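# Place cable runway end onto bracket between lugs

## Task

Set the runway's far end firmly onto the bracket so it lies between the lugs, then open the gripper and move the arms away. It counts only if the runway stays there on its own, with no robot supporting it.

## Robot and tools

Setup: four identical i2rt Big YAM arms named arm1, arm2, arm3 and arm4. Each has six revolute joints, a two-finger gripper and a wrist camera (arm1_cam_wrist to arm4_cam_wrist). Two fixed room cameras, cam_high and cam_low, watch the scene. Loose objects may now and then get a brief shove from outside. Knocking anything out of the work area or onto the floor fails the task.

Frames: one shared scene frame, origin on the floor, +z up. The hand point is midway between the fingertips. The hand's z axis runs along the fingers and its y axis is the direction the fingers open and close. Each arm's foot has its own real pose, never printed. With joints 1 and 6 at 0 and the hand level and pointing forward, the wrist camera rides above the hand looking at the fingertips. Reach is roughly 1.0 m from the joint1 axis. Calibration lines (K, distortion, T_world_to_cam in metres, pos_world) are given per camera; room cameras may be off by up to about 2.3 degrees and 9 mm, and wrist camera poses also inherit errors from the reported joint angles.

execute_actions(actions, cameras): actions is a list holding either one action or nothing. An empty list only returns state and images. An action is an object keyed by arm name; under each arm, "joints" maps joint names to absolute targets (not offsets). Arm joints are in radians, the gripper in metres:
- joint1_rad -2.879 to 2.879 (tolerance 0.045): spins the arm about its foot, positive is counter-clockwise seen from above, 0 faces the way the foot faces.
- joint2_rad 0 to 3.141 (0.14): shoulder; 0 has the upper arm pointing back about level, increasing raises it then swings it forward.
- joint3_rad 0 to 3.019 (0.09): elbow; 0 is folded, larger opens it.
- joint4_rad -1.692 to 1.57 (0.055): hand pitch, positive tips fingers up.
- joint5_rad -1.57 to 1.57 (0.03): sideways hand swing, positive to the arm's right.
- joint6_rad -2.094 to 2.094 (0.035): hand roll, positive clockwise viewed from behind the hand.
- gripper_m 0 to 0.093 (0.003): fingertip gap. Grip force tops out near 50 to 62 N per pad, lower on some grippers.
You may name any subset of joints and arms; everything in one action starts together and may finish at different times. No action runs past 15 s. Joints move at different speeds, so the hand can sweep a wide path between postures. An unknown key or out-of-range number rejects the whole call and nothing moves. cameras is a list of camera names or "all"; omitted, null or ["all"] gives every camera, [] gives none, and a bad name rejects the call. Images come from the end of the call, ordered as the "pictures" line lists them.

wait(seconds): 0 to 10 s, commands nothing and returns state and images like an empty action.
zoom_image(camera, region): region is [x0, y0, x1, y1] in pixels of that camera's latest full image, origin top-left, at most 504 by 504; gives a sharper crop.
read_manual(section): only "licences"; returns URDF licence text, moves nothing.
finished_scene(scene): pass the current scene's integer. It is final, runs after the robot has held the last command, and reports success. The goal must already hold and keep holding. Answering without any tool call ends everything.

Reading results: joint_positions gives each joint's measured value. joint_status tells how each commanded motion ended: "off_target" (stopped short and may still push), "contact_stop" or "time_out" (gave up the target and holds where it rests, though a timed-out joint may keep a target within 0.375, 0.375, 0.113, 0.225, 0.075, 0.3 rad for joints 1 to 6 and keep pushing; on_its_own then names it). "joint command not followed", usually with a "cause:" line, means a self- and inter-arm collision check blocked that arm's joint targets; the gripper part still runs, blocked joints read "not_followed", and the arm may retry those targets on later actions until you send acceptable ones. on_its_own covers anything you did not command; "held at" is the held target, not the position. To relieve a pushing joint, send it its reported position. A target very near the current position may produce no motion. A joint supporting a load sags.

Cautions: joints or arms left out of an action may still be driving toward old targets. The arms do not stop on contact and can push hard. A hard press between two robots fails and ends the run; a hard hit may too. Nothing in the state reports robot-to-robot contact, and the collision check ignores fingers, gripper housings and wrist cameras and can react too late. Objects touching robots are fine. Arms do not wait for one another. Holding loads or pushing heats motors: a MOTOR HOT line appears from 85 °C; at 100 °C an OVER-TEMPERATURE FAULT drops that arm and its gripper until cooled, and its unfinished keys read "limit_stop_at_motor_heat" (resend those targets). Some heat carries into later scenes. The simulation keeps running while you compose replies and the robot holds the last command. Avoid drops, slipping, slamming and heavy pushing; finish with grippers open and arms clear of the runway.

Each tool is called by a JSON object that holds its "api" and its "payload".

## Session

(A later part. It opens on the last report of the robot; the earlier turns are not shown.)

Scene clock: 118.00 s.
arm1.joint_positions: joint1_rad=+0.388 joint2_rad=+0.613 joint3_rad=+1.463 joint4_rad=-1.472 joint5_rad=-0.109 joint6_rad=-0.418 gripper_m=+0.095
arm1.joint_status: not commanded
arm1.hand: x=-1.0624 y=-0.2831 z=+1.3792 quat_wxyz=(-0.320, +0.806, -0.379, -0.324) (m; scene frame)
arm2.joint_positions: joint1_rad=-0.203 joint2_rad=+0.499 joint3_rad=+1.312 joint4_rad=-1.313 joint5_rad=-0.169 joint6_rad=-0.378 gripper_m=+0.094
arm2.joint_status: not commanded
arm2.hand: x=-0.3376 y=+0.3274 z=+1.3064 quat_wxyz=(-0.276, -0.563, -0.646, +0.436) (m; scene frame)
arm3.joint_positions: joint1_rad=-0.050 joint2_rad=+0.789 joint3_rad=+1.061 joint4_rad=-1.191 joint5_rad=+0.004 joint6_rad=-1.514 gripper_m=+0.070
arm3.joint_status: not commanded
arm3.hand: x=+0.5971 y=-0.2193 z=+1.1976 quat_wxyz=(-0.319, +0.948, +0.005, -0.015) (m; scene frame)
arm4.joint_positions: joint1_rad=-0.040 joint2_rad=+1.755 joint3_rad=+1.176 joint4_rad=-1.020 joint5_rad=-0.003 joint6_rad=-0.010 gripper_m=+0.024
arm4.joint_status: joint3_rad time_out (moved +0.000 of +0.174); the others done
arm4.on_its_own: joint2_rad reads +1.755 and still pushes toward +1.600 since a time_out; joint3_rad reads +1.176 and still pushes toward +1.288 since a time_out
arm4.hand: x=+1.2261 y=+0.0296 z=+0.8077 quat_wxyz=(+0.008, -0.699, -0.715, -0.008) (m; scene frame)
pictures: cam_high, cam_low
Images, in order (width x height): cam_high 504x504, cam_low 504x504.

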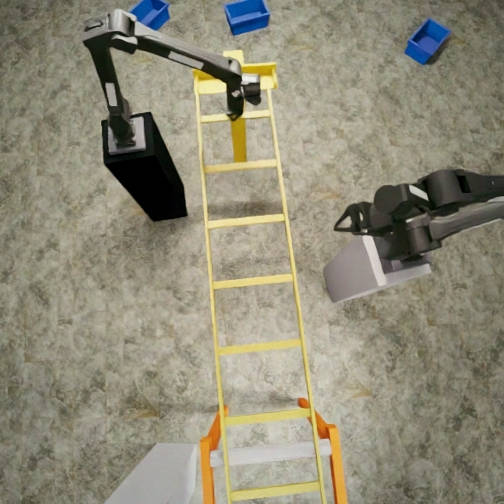

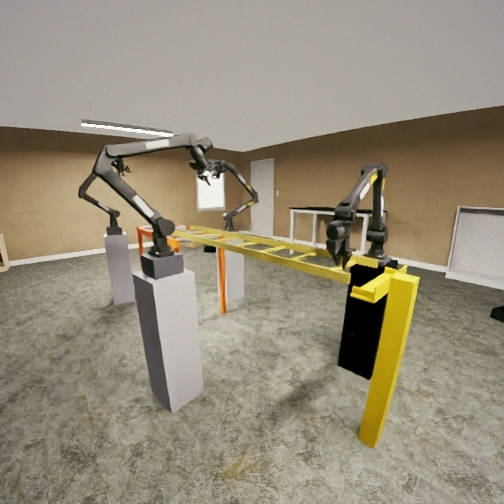

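{"api": "execute_actions", "payload": {"actions": [{"arm4":{"joints":{"joint2_rad":1.55,"joint4_rad":-0.9}}}], "cameras": ["cam_low","cam_high"]}}

{"api": "zoom_image", "payload": {"camera": "cam_high", "region": [170,40,310,160]}}

{"api": "zoom_image", "payload": {"camera": "cam_low", "region": [290,220,430,320]}}

Scene clock: 128.23 s.
arm1.joint_positions: joint1_rad=+0.388 joint2_rad=+0.613 joint3_rad=+1.463 joint4_rad=-1.472 joint5_rad=-0.109 joint6_rad=-0.418 gripper_m=+0.095
arm1.joint_status: not commanded
arm1.hand: x=-1.0624 y=-0.2831 z=+1.3792 quat_wxyz=(-0.320, +0.806, -0.379, -0.324) (m; scene frame)
arm2.joint_positions: joint1_rad=-0.203 joint2_rad=+0.499 joint3_rad=+1.312 joint4_rad=-1.313 joint5_rad=-0.169 joint6_rad=-0.378 gripper_m=+0.094
arm2.joint_status: not commanded
arm2.hand: x=-0.3376 y=+0.3274 z=+1.3064 quat_wxyz=(-0.276, -0.563, -0.646, +0.436) (m; scene frame)
arm3.joint_positions: joint1_rad=-0.050 joint2_rad=+0.789 joint3_rad=+1.061 joint4_rad=-1.191 joint5_rad=+0.004 joint6_rad=-1.514 gripper_m=+0.070
arm3.joint_status: not commanded
arm3.hand: x=+0.5971 y=-0.2193 z=+1.1976 quat_wxyz=(-0.319, +0.948, +0.005, -0.015) (m; scene frame)
arm4.joint_positions: joint1_rad=-0.040 joint2_rad=+1.755 joint3_rad=+1.176 joint4_rad=-0.931 joint5_rad=-0.001 joint6_rad=+0.001 gripper_m=+0.024
arm4.joint_status: joint2_rad time_out (moved +0.000 of -0.205); the others done
arm4.on_its_own: joint2_rad reads +1.755 and still pushes toward +1.550 since a time_out; joint3_rad reads +1.176 and still pushes toward +1.288 since a time_out
arm4.hand: x=+1.2260 y=+0.0078 z=+0.8084 quat_wxyz=(-0.023, -0.703, -0.711, +0.024) (m; scene frame)
pictures: cam_high, cam_low
Images, in order (width x height): cam_high 504x504, cam_low 504x504.

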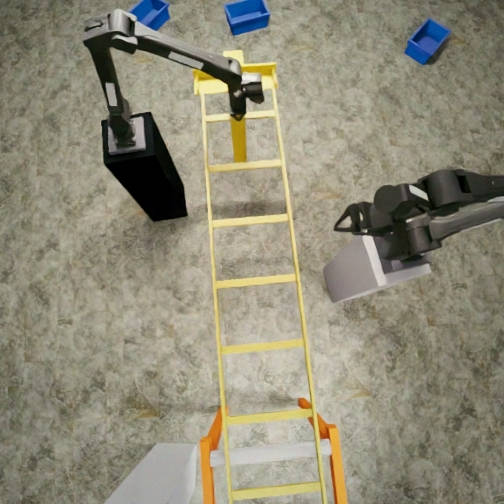

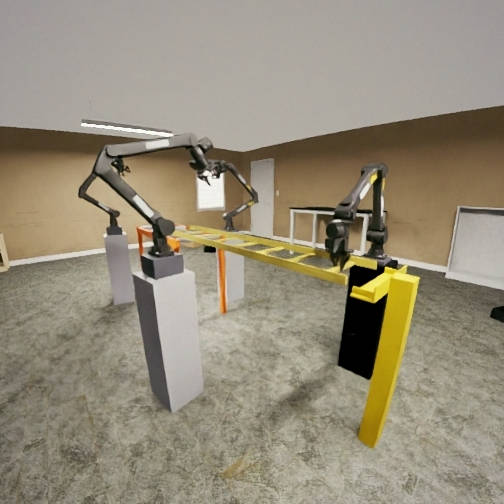

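Region (170, 40, 310, 160) of cam_high's 504x504 image, scaled by 3.600, with more detail than that image has; it fills the top 432 rows of this view, and the rest is white.

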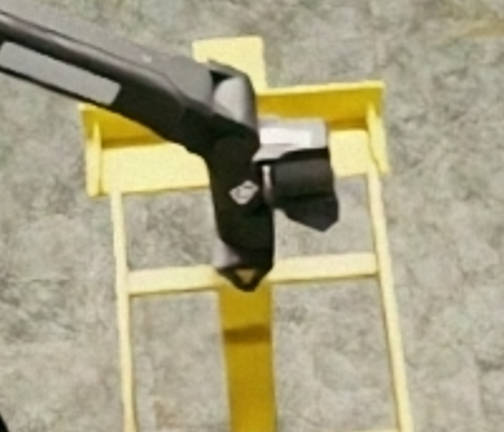

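Region (290, 220, 430, 320) of cam_low's 504x504 image, scaled by 3.600, with more detail than that image has; it fills the top 360 rows of this view, and the rest is white.

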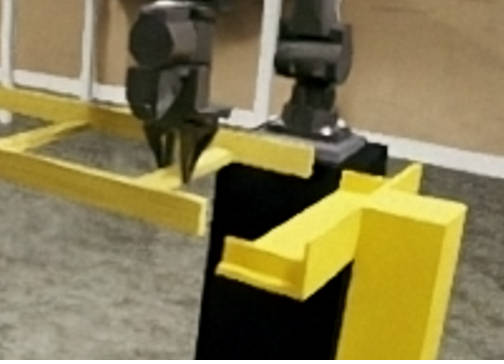

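{"api": "execute_actions", "payload": {"actions": [{"arm4":{"joints":{"joint2_rad":1.44,"joint4_rad":-0.98}}}], "cameras": ["cam_low"]}}

{"api": "execute_actions", "payload": {"actions": [{"arm4":{"joints":{"joint1_rad":0.05,"joint6_rad":0.1}}}], "cameras": ["cam_low","cam_high"]}}

{"api": "zoom_image", "payload": {"camera": "cam_low", "region": [290,220,430,320]}}

Scene clock: 137.80 s.
arm1.joint_positions: joint1_rad=+0.388 joint2_rad=+0.613 joint3_rad=+1.463 joint4_rad=-1.472 joint5_rad=-0.109 joint6_rad=-0.418 gripper_m=+0.095
arm1.joint_status: not commanded
arm1.hand: x=-1.0624 y=-0.2831 z=+1.3792 quat_wxyz=(-0.320, +0.806, -0.379, -0.324) (m; scene frame)
arm2.joint_positions: joint1_rad=-0.203 joint2_rad=+0.499 joint3_rad=+1.312 joint4_rad=-1.313 joint5_rad=-0.169 joint6_rad=-0.378 gripper_m=+0.094
arm2.joint_status: not commanded
arm2.hand: x=-0.3376 y=+0.3274 z=+1.3064 quat_wxyz=(-0.276, -0.563, -0.646, +0.436) (m; scene frame)
arm3.joint_positions: joint1_rad=-0.050 joint2_rad=+0.789 joint3_rad=+1.061 joint4_rad=-1.191 joint5_rad=+0.004 joint6_rad=-1.514 gripper_m=+0.070
arm3.joint_status: not commanded
arm3.hand: x=+0.5971 y=-0.2193 z=+1.1976 quat_wxyz=(-0.319, +0.948, +0.005, -0.015) (m; scene frame)
arm4.joint_positions: joint1_rad=-0.040 joint2_rad=+1.615 joint3_rad=+1.175 joint4_rad=-0.993 joint5_rad=-0.007 joint6_rad=+0.001 gripper_m=+0.024
arm4.joint_status: joint2_rad time_out (moved -0.140 of -0.315); the others done
arm4.on_its_own: joint2_rad reads +1.615 and still pushes toward +1.440 since a time_out; joint3_rad reads +1.175 and still pushes toward +1.288 since a time_out
arm4.hand: x=+1.2272 y=+0.0151 z=+0.8719 quat_wxyz=(-0.052, -0.701, -0.710, +0.049) (m; scene frame)
pictures: cam_low
Images, in order (width x height): cam_low 504x504.

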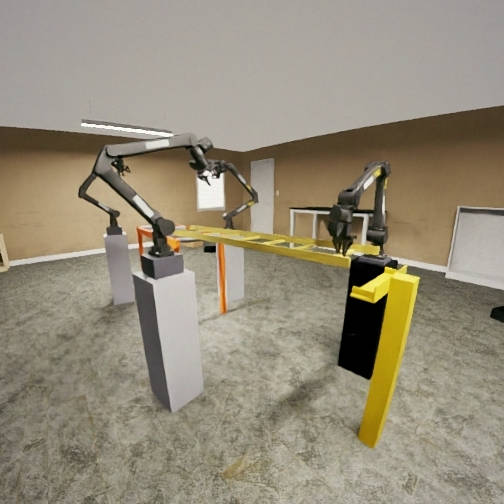

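not run: a stop came earlier in this reply.

Region (290, 220, 430, 320) of cam_low's 504x504 image, scaled by 3.600, with more detail than that image has; it fills the top 360 rows of this view, and the rest is white.

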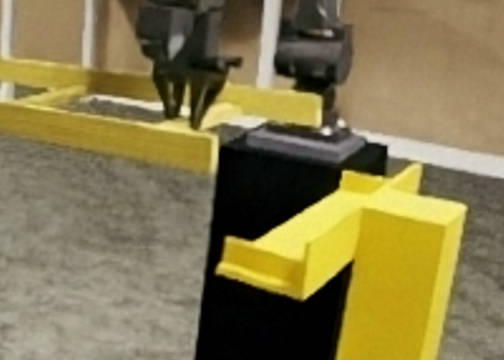

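{"api": "execute_actions", "payload": {"actions": [{"arm4":{"joints":{"joint1_rad":0.11,"joint6_rad":0.16,"joint4_rad":-0.93}}}], "cameras": []}}

{"api": "execute_actions", "payload": {"actions": [{"arm4":{"joints":{"joint2_rad":1.57}}}], "cameras": ["cam_low","cam_high"]}}

{"api": "zoom_image", "payload": {"camera": "cam_low", "region": [290,220,430,320]}}

{"api": "zoom_image", "payload": {"camera": "cam_high", "region": [170,40,310,160]}}

Scene clock: 146.13 s.
arm1.joint_positions: joint1_rad=+0.388 joint2_rad=+0.613 joint3_rad=+1.463 joint4_rad=-1.472 joint5_rad=-0.109 joint6_rad=-0.418 gripper_m=+0.095
arm1.joint_status: not commanded
arm1.hand: x=-1.0624 y=-0.2831 z=+1.3792 quat_wxyz=(-0.320, +0.806, -0.379, -0.324) (m; scene frame)
arm2.joint_positions: joint1_rad=-0.203 joint2_rad=+0.499 joint3_rad=+1.312 joint4_rad=-1.313 joint5_rad=-0.169 joint6_rad=-0.378 gripper_m=+0.094
arm2.joint_status: not commanded
arm2.hand: x=-0.3376 y=+0.3274 z=+1.3064 quat_wxyz=(-0.276, -0.563, -0.646, +0.436) (m; scene frame)
arm3.joint_positions: joint1_rad=-0.050 joint2_rad=+0.789 joint3_rad=+1.061 joint4_rad=-1.191 joint5_rad=+0.004 joint6_rad=-1.514 gripper_m=+0.070
arm3.joint_status: not commanded
arm3.hand: x=+0.5971 y=-0.2193 z=+1.1976 quat_wxyz=(-0.319, +0.948, +0.005, -0.015) (m; scene frame)
arm4.joint_positions: joint1_rad=+0.108 joint2_rad=+1.615 joint3_rad=+1.171 joint4_rad=-0.967 joint5_rad=-0.004 joint6_rad=+0.152 gripper_m=+0.024
arm4.joint_status: all done
arm4.on_its_own: joint2_rad reads +1.615 and still pushes toward +1.440 since a time_out; joint3_rad reads +1.171 and still pushes toward +1.288 since a time_out
arm4.hand: x=+1.2993 y=+0.0164 z=+0.8713 quat_wxyz=(-0.066, -0.701, -0.708, +0.049) (m; scene frame)
pictures: none
No camera images: the call's "cameras" was empty. Leave "cameras" out to get every camera's image.

Scene clock: 147.20 s.
arm1.joint_positions: joint1_rad=+0.388 joint2_rad=+0.613 joint3_rad=+1.463 joint4_rad=-1.472 joint5_rad=-0.109 joint6_rad=-0.418 gripper_m=+0.095
arm1.joint_status: not commanded
arm1.hand: x=-1.0624 y=-0.2831 z=+1.3792 quat_wxyz=(-0.320, +0.806, -0.379, -0.324) (m; scene frame)
arm2.joint_positions: joint1_rad=-0.203 joint2_rad=+0.499 joint3_rad=+1.312 joint4_rad=-1.313 joint5_rad=-0.169 joint6_rad=-0.378 gripper_m=+0.094
arm2.joint_status: not commanded
arm2.hand: x=-0.3376 y=+0.3274 z=+1.3064 quat_wxyz=(-0.276, -0.563, -0.646, +0.436) (m; scene frame)
arm3.joint_positions: joint1_rad=-0.050 joint2_rad=+0.789 joint3_rad=+1.061 joint4_rad=-1.191 joint5_rad=+0.004 joint6_rad=-1.514 gripper_m=+0.070
arm3.joint_status: not commanded
arm3.hand: x=+0.5971 y=-0.2193 z=+1.1976 quat_wxyz=(-0.319, +0.948, +0.005, -0.015) (m; scene frame)
arm4.joint_positions: joint1_rad=+0.108 joint2_rad=+1.741 joint3_rad=+1.171 joint4_rad=-0.937 joint5_rad=+0.004 joint6_rad=+0.152 gripper_m=+0.024
arm4.joint_status: joint2_rad off_target (ended at +1.740, target +1.570)
arm4.on_its_own: joint2_rad reads +1.741 and still pushes toward +1.570 since a time_out; joint3_rad reads +1.171 and still pushes toward +1.288 since a time_out
arm4.hand: x=+1.2978 y=+0.0162 z=+0.8130 quat_wxyz=(-0.025, -0.704, -0.710, +0.024) (m; scene frame)
pictures: cam_high, cam_low
Images, in order (width x height): cam_high 504x504, cam_low 504x504.

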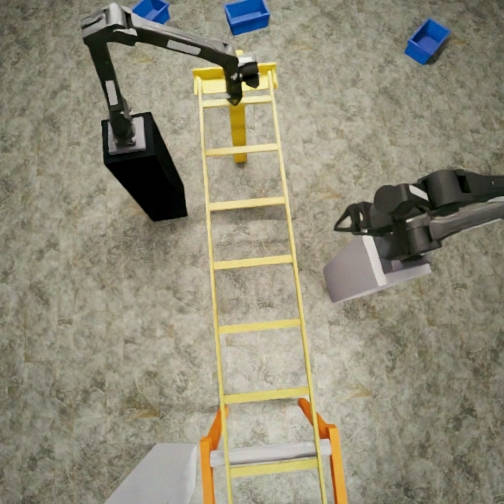

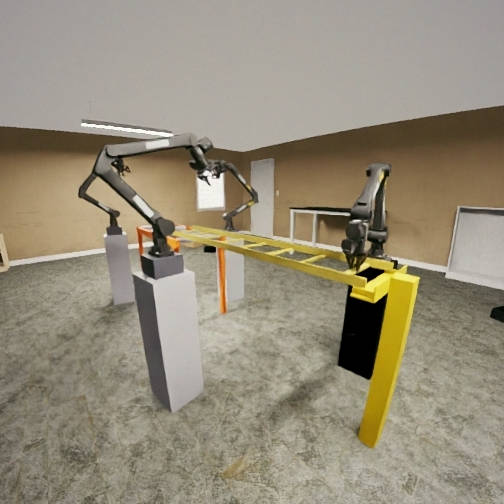

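Region (290, 220, 430, 320) of cam_low's 504x504 image, scaled by 3.600, with more detail than that image has; it fills the top 360 rows of this view, and the rest is white.

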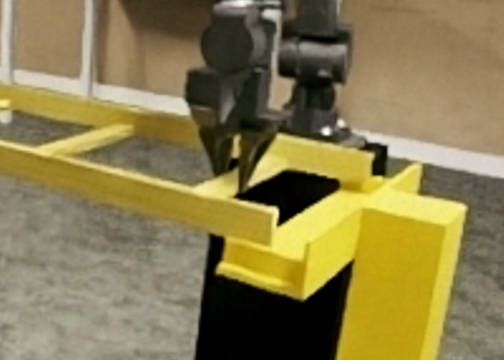

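Region (170, 40, 310, 160) of cam_high's 504x504 image, scaled by 3.600, with more detail than that image has; it fills the top 432 rows of this view, and the rest is white.

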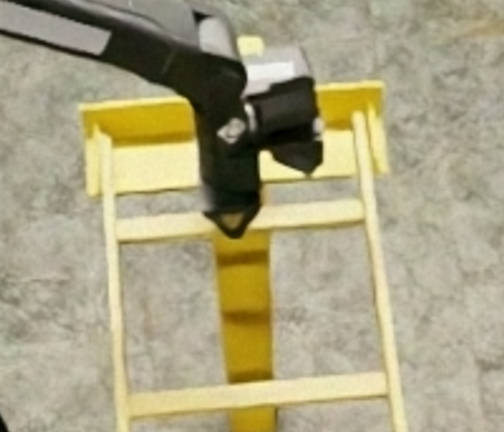

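{"api": "execute_actions", "payload": {"actions": [{"arm4":{"joints":{"joint1_rad":0.18,"joint6_rad":0.23,"joint4_rad":-0.85}}}], "cameras": []}}

{"api": "execute_actions", "payload": {"actions": [{"arm4":{"joints":{"joint2_rad":1.7,"joint4_rad":-0.83}}}], "cameras": ["cam_low","cam_high"]}}

{"api": "zoom_image", "payload": {"camera": "cam_low", "region": [290,220,430,320]}}

{"api": "zoom_image", "payload": {"camera": "cam_high", "region": [170,40,310,160]}}

Scene clock: 155.73 s.
arm1.joint_positions: joint1_rad=+0.388 joint2_rad=+0.613 joint3_rad=+1.463 joint4_rad=-1.472 joint5_rad=-0.109 joint6_rad=-0.418 gripper_m=+0.095
arm1.joint_status: not commanded
arm1.hand: x=-1.0624 y=-0.2831 z=+1.3792 quat_wxyz=(-0.320, +0.806, -0.379, -0.324) (m; scene frame)
arm2.joint_positions: joint1_rad=-0.203 joint2_rad=+0.499 joint3_rad=+1.312 joint4_rad=-1.313 joint5_rad=-0.169 joint6_rad=-0.378 gripper_m=+0.094
arm2.joint_status: not commanded
arm2.hand: x=-0.3376 y=+0.3274 z=+1.3064 quat_wxyz=(-0.276, -0.563, -0.646, +0.436) (m; scene frame)
arm3.joint_positions: joint1_rad=-0.050 joint2_rad=+0.789 joint3_rad=+1.061 joint4_rad=-1.191 joint5_rad=+0.004 joint6_rad=-1.514 gripper_m=+0.070
arm3.joint_status: not commanded
arm3.hand: x=+0.5971 y=-0.2193 z=+1.1976 quat_wxyz=(-0.319, +0.948, +0.005, -0.015) (m; scene frame)
arm4.joint_positions: joint1_rad=+0.187 joint2_rad=+1.739 joint3_rad=+1.171 joint4_rad=-0.881 joint5_rad=+0.006 joint6_rad=+0.233 gripper_m=+0.024
arm4.joint_status: all done
arm4.on_its_own: joint2_rad reads +1.739 and still pushes toward +1.570 since a time_out; joint3_rad reads +1.171 and still pushes toward +1.288 since a time_out
arm4.hand: x=+1.3386 y=+0.0103 z=+0.8149 quat_wxyz=(-0.051, -0.703, -0.708, +0.038) (m; scene frame)
pictures: none
No camera images: the call's "cameras" was empty. Leave "cameras" out to get every camera's image.

Scene clock: 156.47 s.
arm1.joint_positions: joint1_rad=+0.388 joint2_rad=+0.613 joint3_rad=+1.463 joint4_rad=-1.472 joint5_rad=-0.109 joint6_rad=-0.418 gripper_m=+0.095
arm1.joint_status: not commanded
arm1.hand: x=-1.0624 y=-0.2831 z=+1.3792 quat_wxyz=(-0.320, +0.806, -0.379, -0.324) (m; scene frame)
arm2.joint_positions: joint1_rad=-0.203 joint2_rad=+0.499 joint3_rad=+1.312 joint4_rad=-1.313 joint5_rad=-0.169 joint6_rad=-0.378 gripper_m=+0.094
arm2.joint_status: not commanded
arm2.hand: x=-0.3376 y=+0.3274 z=+1.3064 quat_wxyz=(-0.276, -0.563, -0.646, +0.436) (m; scene frame)
arm3.joint_positions: joint1_rad=-0.050 joint2_rad=+0.789 joint3_rad=+1.061 joint4_rad=-1.191 joint5_rad=+0.004 joint6_rad=-1.514 gripper_m=+0.070
arm3.joint_status: not commanded
arm3.hand: x=+0.5971 y=-0.2193 z=+1.1976 quat_wxyz=(-0.319, +0.948, +0.005, -0.015) (m; scene frame)
arm4.joint_positions: joint1_rad=+0.187 joint2_rad=+1.787 joint3_rad=+1.171 joint4_rad=-0.860 joint5_rad=+0.007 joint6_rad=+0.233 gripper_m=+0.024
arm4.joint_status: all done
arm4.on_its_own: joint3_rad reads +1.171 and still pushes toward +1.288 since a time_out
arm4.hand: x=+1.3385 y=+0.0095 z=+0.7926 quat_wxyz=(-0.039, -0.704, -0.709, +0.031) (m; scene frame)
pictures: cam_high, cam_low
Images, in order (width x height): cam_high 504x504, cam_low 504x504.

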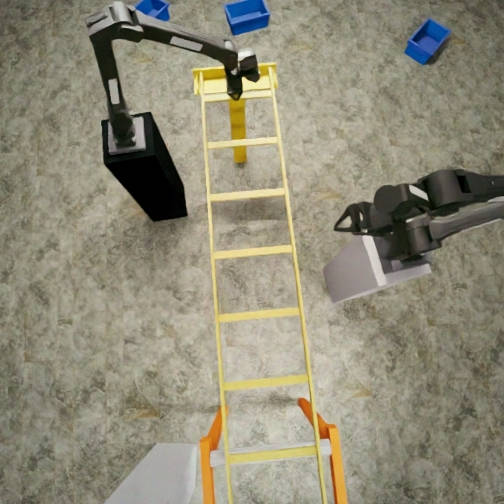

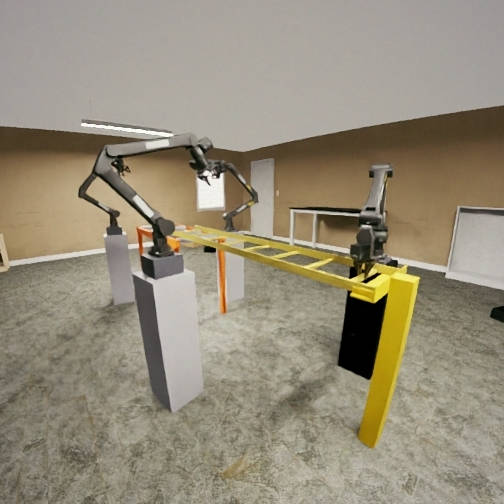

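Region (290, 220, 430, 320) of cam_low's 504x504 image, scaled by 3.600, with more detail than that image has; it fills the top 360 rows of this view, and the rest is white.

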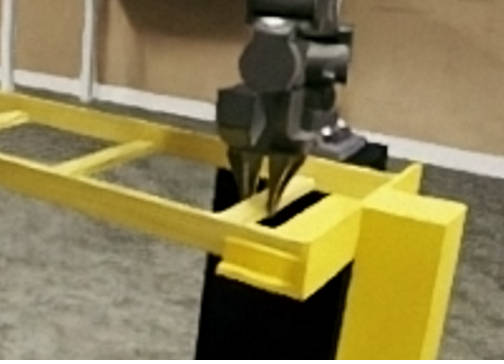

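Region (170, 40, 310, 160) of cam_high's 504x504 image, scaled by 3.600, with more detail than that image has; it fills the top 432 rows of this view, and the rest is white.

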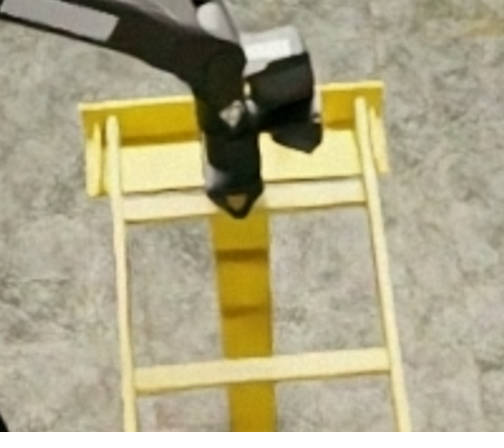

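{"api": "execute_actions", "payload": {"actions": [{"arm4":{"joints":{"joint2_rad":1.77,"joint3_rad":1.2}}}], "cameras": []}}

{"api": "execute_actions", "payload": {"actions": [{"arm4":{"joints":{"gripper_m":0.045}}}], "cameras": []}}

{"api": "execute_actions", "payload": {"actions": [{"arm4":{"joints":{"joint2_rad":0.9}}}], "cameras": ["cam_low","cam_high"]}}

{"api": "zoom_image", "payload": {"camera": "cam_low", "region": [290,220,430,320]}}

{"api": "zoom_image", "payload": {"camera": "cam_high", "region": [170,40,310,160]}}

Scene clock: 163.43 s.
arm1.joint_positions: joint1_rad=+0.388 joint2_rad=+0.613 joint3_rad=+1.463 joint4_rad=-1.472 joint5_rad=-0.109 joint6_rad=-0.418 gripper_m=+0.095
arm1.joint_status: not commanded
arm1.hand: x=-1.0624 y=-0.2831 z=+1.3792 quat_wxyz=(-0.320, +0.806, -0.379, -0.324) (m; scene frame)
arm2.joint_positions: joint1_rad=-0.203 joint2_rad=+0.499 joint3_rad=+1.312 joint4_rad=-1.313 joint5_rad=-0.169 joint6_rad=-0.378 gripper_m=+0.094
arm2.joint_status: not commanded
arm2.hand: x=-0.3376 y=+0.3274 z=+1.3064 quat_wxyz=(-0.276, -0.563, -0.646, +0.436) (m; scene frame)
arm3.joint_positions: joint1_rad=-0.050 joint2_rad=+0.789 joint3_rad=+1.061 joint4_rad=-1.191 joint5_rad=+0.004 joint6_rad=-1.514 gripper_m=+0.070
arm3.joint_status: not commanded
arm3.hand: x=+0.5971 y=-0.2193 z=+1.1976 quat_wxyz=(-0.319, +0.948, +0.005, -0.015) (m; scene frame)
arm4.joint_positions: joint1_rad=+0.187 joint2_rad=+1.788 joint3_rad=+1.171 joint4_rad=-0.860 joint5_rad=+0.007 joint6_rad=+0.233 gripper_m=+0.024
arm4.joint_status: all done
arm4.hand: x=+1.3383 y=+0.0100 z=+0.7916 quat_wxyz=(-0.038, -0.704, -0.709, +0.031) (m; scene frame)
pictures: none
No camera images: the call's "cameras" was empty. Leave "cameras" out to get every camera's image.

Scene clock: 164.10 s.
arm1.joint_positions: joint1_rad=+0.388 joint2_rad=+0.613 joint3_rad=+1.463 joint4_rad=-1.472 joint5_rad=-0.109 joint6_rad=-0.418 gripper_m=+0.095
arm1.joint_status: not commanded
arm1.hand: x=-1.0624 y=-0.2831 z=+1.3792 quat_wxyz=(-0.320, +0.806, -0.379, -0.324) (m; scene frame)
arm2.joint_positions: joint1_rad=-0.203 joint2_rad=+0.499 joint3_rad=+1.312 joint4_rad=-1.313 joint5_rad=-0.169 joint6_rad=-0.378 gripper_m=+0.094
arm2.joint_status: not commanded
arm2.hand: x=-0.3376 y=+0.3274 z=+1.3064 quat_wxyz=(-0.276, -0.563, -0.646, +0.436) (m; scene frame)
arm3.joint_positions: joint1_rad=-0.050 joint2_rad=+0.789 joint3_rad=+1.061 joint4_rad=-1.191 joint5_rad=+0.004 joint6_rad=-1.514 gripper_m=+0.070
arm3.joint_status: not commanded
arm3.hand: x=+0.5971 y=-0.2193 z=+1.1976 quat_wxyz=(-0.319, +0.948, +0.005, -0.015) (m; scene frame)
arm4.joint_positions: joint1_rad=+0.187 joint2_rad=+1.786 joint3_rad=+1.171 joint4_rad=-0.843 joint5_rad=+0.002 joint6_rad=+0.233 gripper_m=+0.045
arm4.joint_status: all done
arm4.hand: x=+1.3402 y=+0.0059 z=+0.7930 quat_wxyz=(-0.048, -0.703, -0.708, +0.034) (m; scene frame)
pictures: none
No camera images: the call's "cameras" was empty. Leave "cameras" out to get every camera's image.

Scene clock: 165.57 s.
arm1.joint_positions: joint1_rad=+0.388 joint2_rad=+0.613 joint3_rad=+1.463 joint4_rad=-1.472 joint5_rad=-0.109 joint6_rad=-0.418 gripper_m=+0.095
arm1.joint_status: not commanded
arm1.hand: x=-1.0624 y=-0.2831 z=+1.3792 quat_wxyz=(-0.320, +0.806, -0.379, -0.324) (m; scene frame)
arm2.joint_positions: joint1_rad=-0.203 joint2_rad=+0.499 joint3_rad=+1.312 joint4_rad=-1.313 joint5_rad=-0.169 joint6_rad=-0.378 gripper_m=+0.094
arm2.joint_status: not commanded
arm2.hand: x=-0.3376 y=+0.3274 z=+1.3064 quat_wxyz=(-0.276, -0.563, -0.646, +0.436) (m; scene frame)
arm3.joint_positions: joint1_rad=-0.050 joint2_rad=+0.789 joint3_rad=+1.061 joint4_rad=-1.191 joint5_rad=+0.004 joint6_rad=-1.514 gripper_m=+0.070
arm3.joint_status: not commanded
arm3.hand: x=+0.5971 y=-0.2193 z=+1.1976 quat_wxyz=(-0.319, +0.948, +0.005, -0.015) (m; scene frame)
arm4.joint_positions: joint1_rad=+0.187 joint2_rad=+0.891 joint3_rad=+1.171 joint4_rad=-0.842 joint5_rad=+0.002 joint6_rad=+0.233 gripper_m=+0.045
arm4.joint_status: all done
arm4.hand: x=+1.3190 y=+0.1023 z=+1.2140 quat_wxyz=(-0.413, -0.615, -0.621, +0.256) (m; scene frame)
pictures: cam_high, cam_low
Images, in order (width x height): cam_high 504x504, cam_low 504x504.

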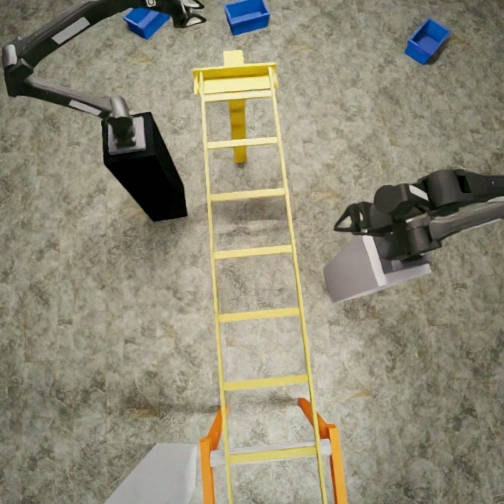

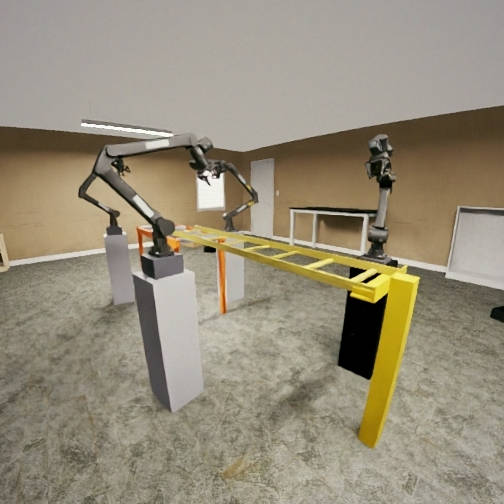

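Region (290, 220, 430, 320) of cam_low's 504x504 image, scaled by 3.600, with more detail than that image has; it fills the top 360 rows of this view, and the rest is white.

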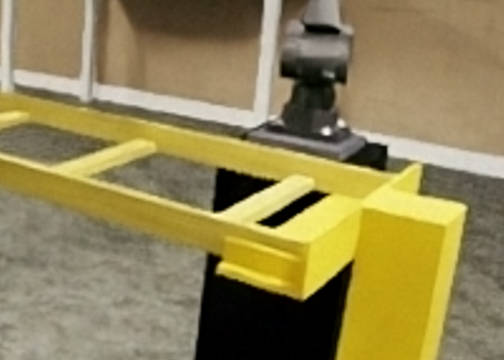

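Region (170, 40, 310, 160) of cam_high's 504x504 image, scaled by 3.600, with more detail than that image has; it fills the top 432 rows of this view, and the rest is white.

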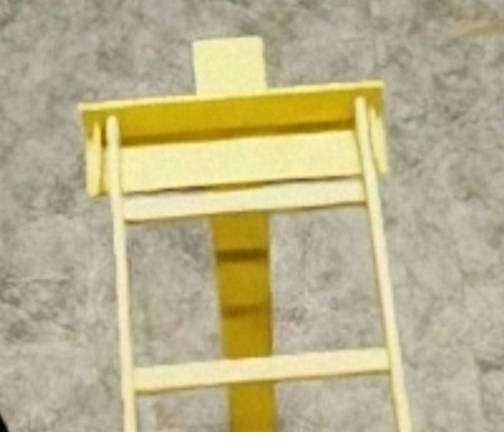

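{"api": "finished_scene", "payload": {"scene": 1}}

The scene is finished: the task was done.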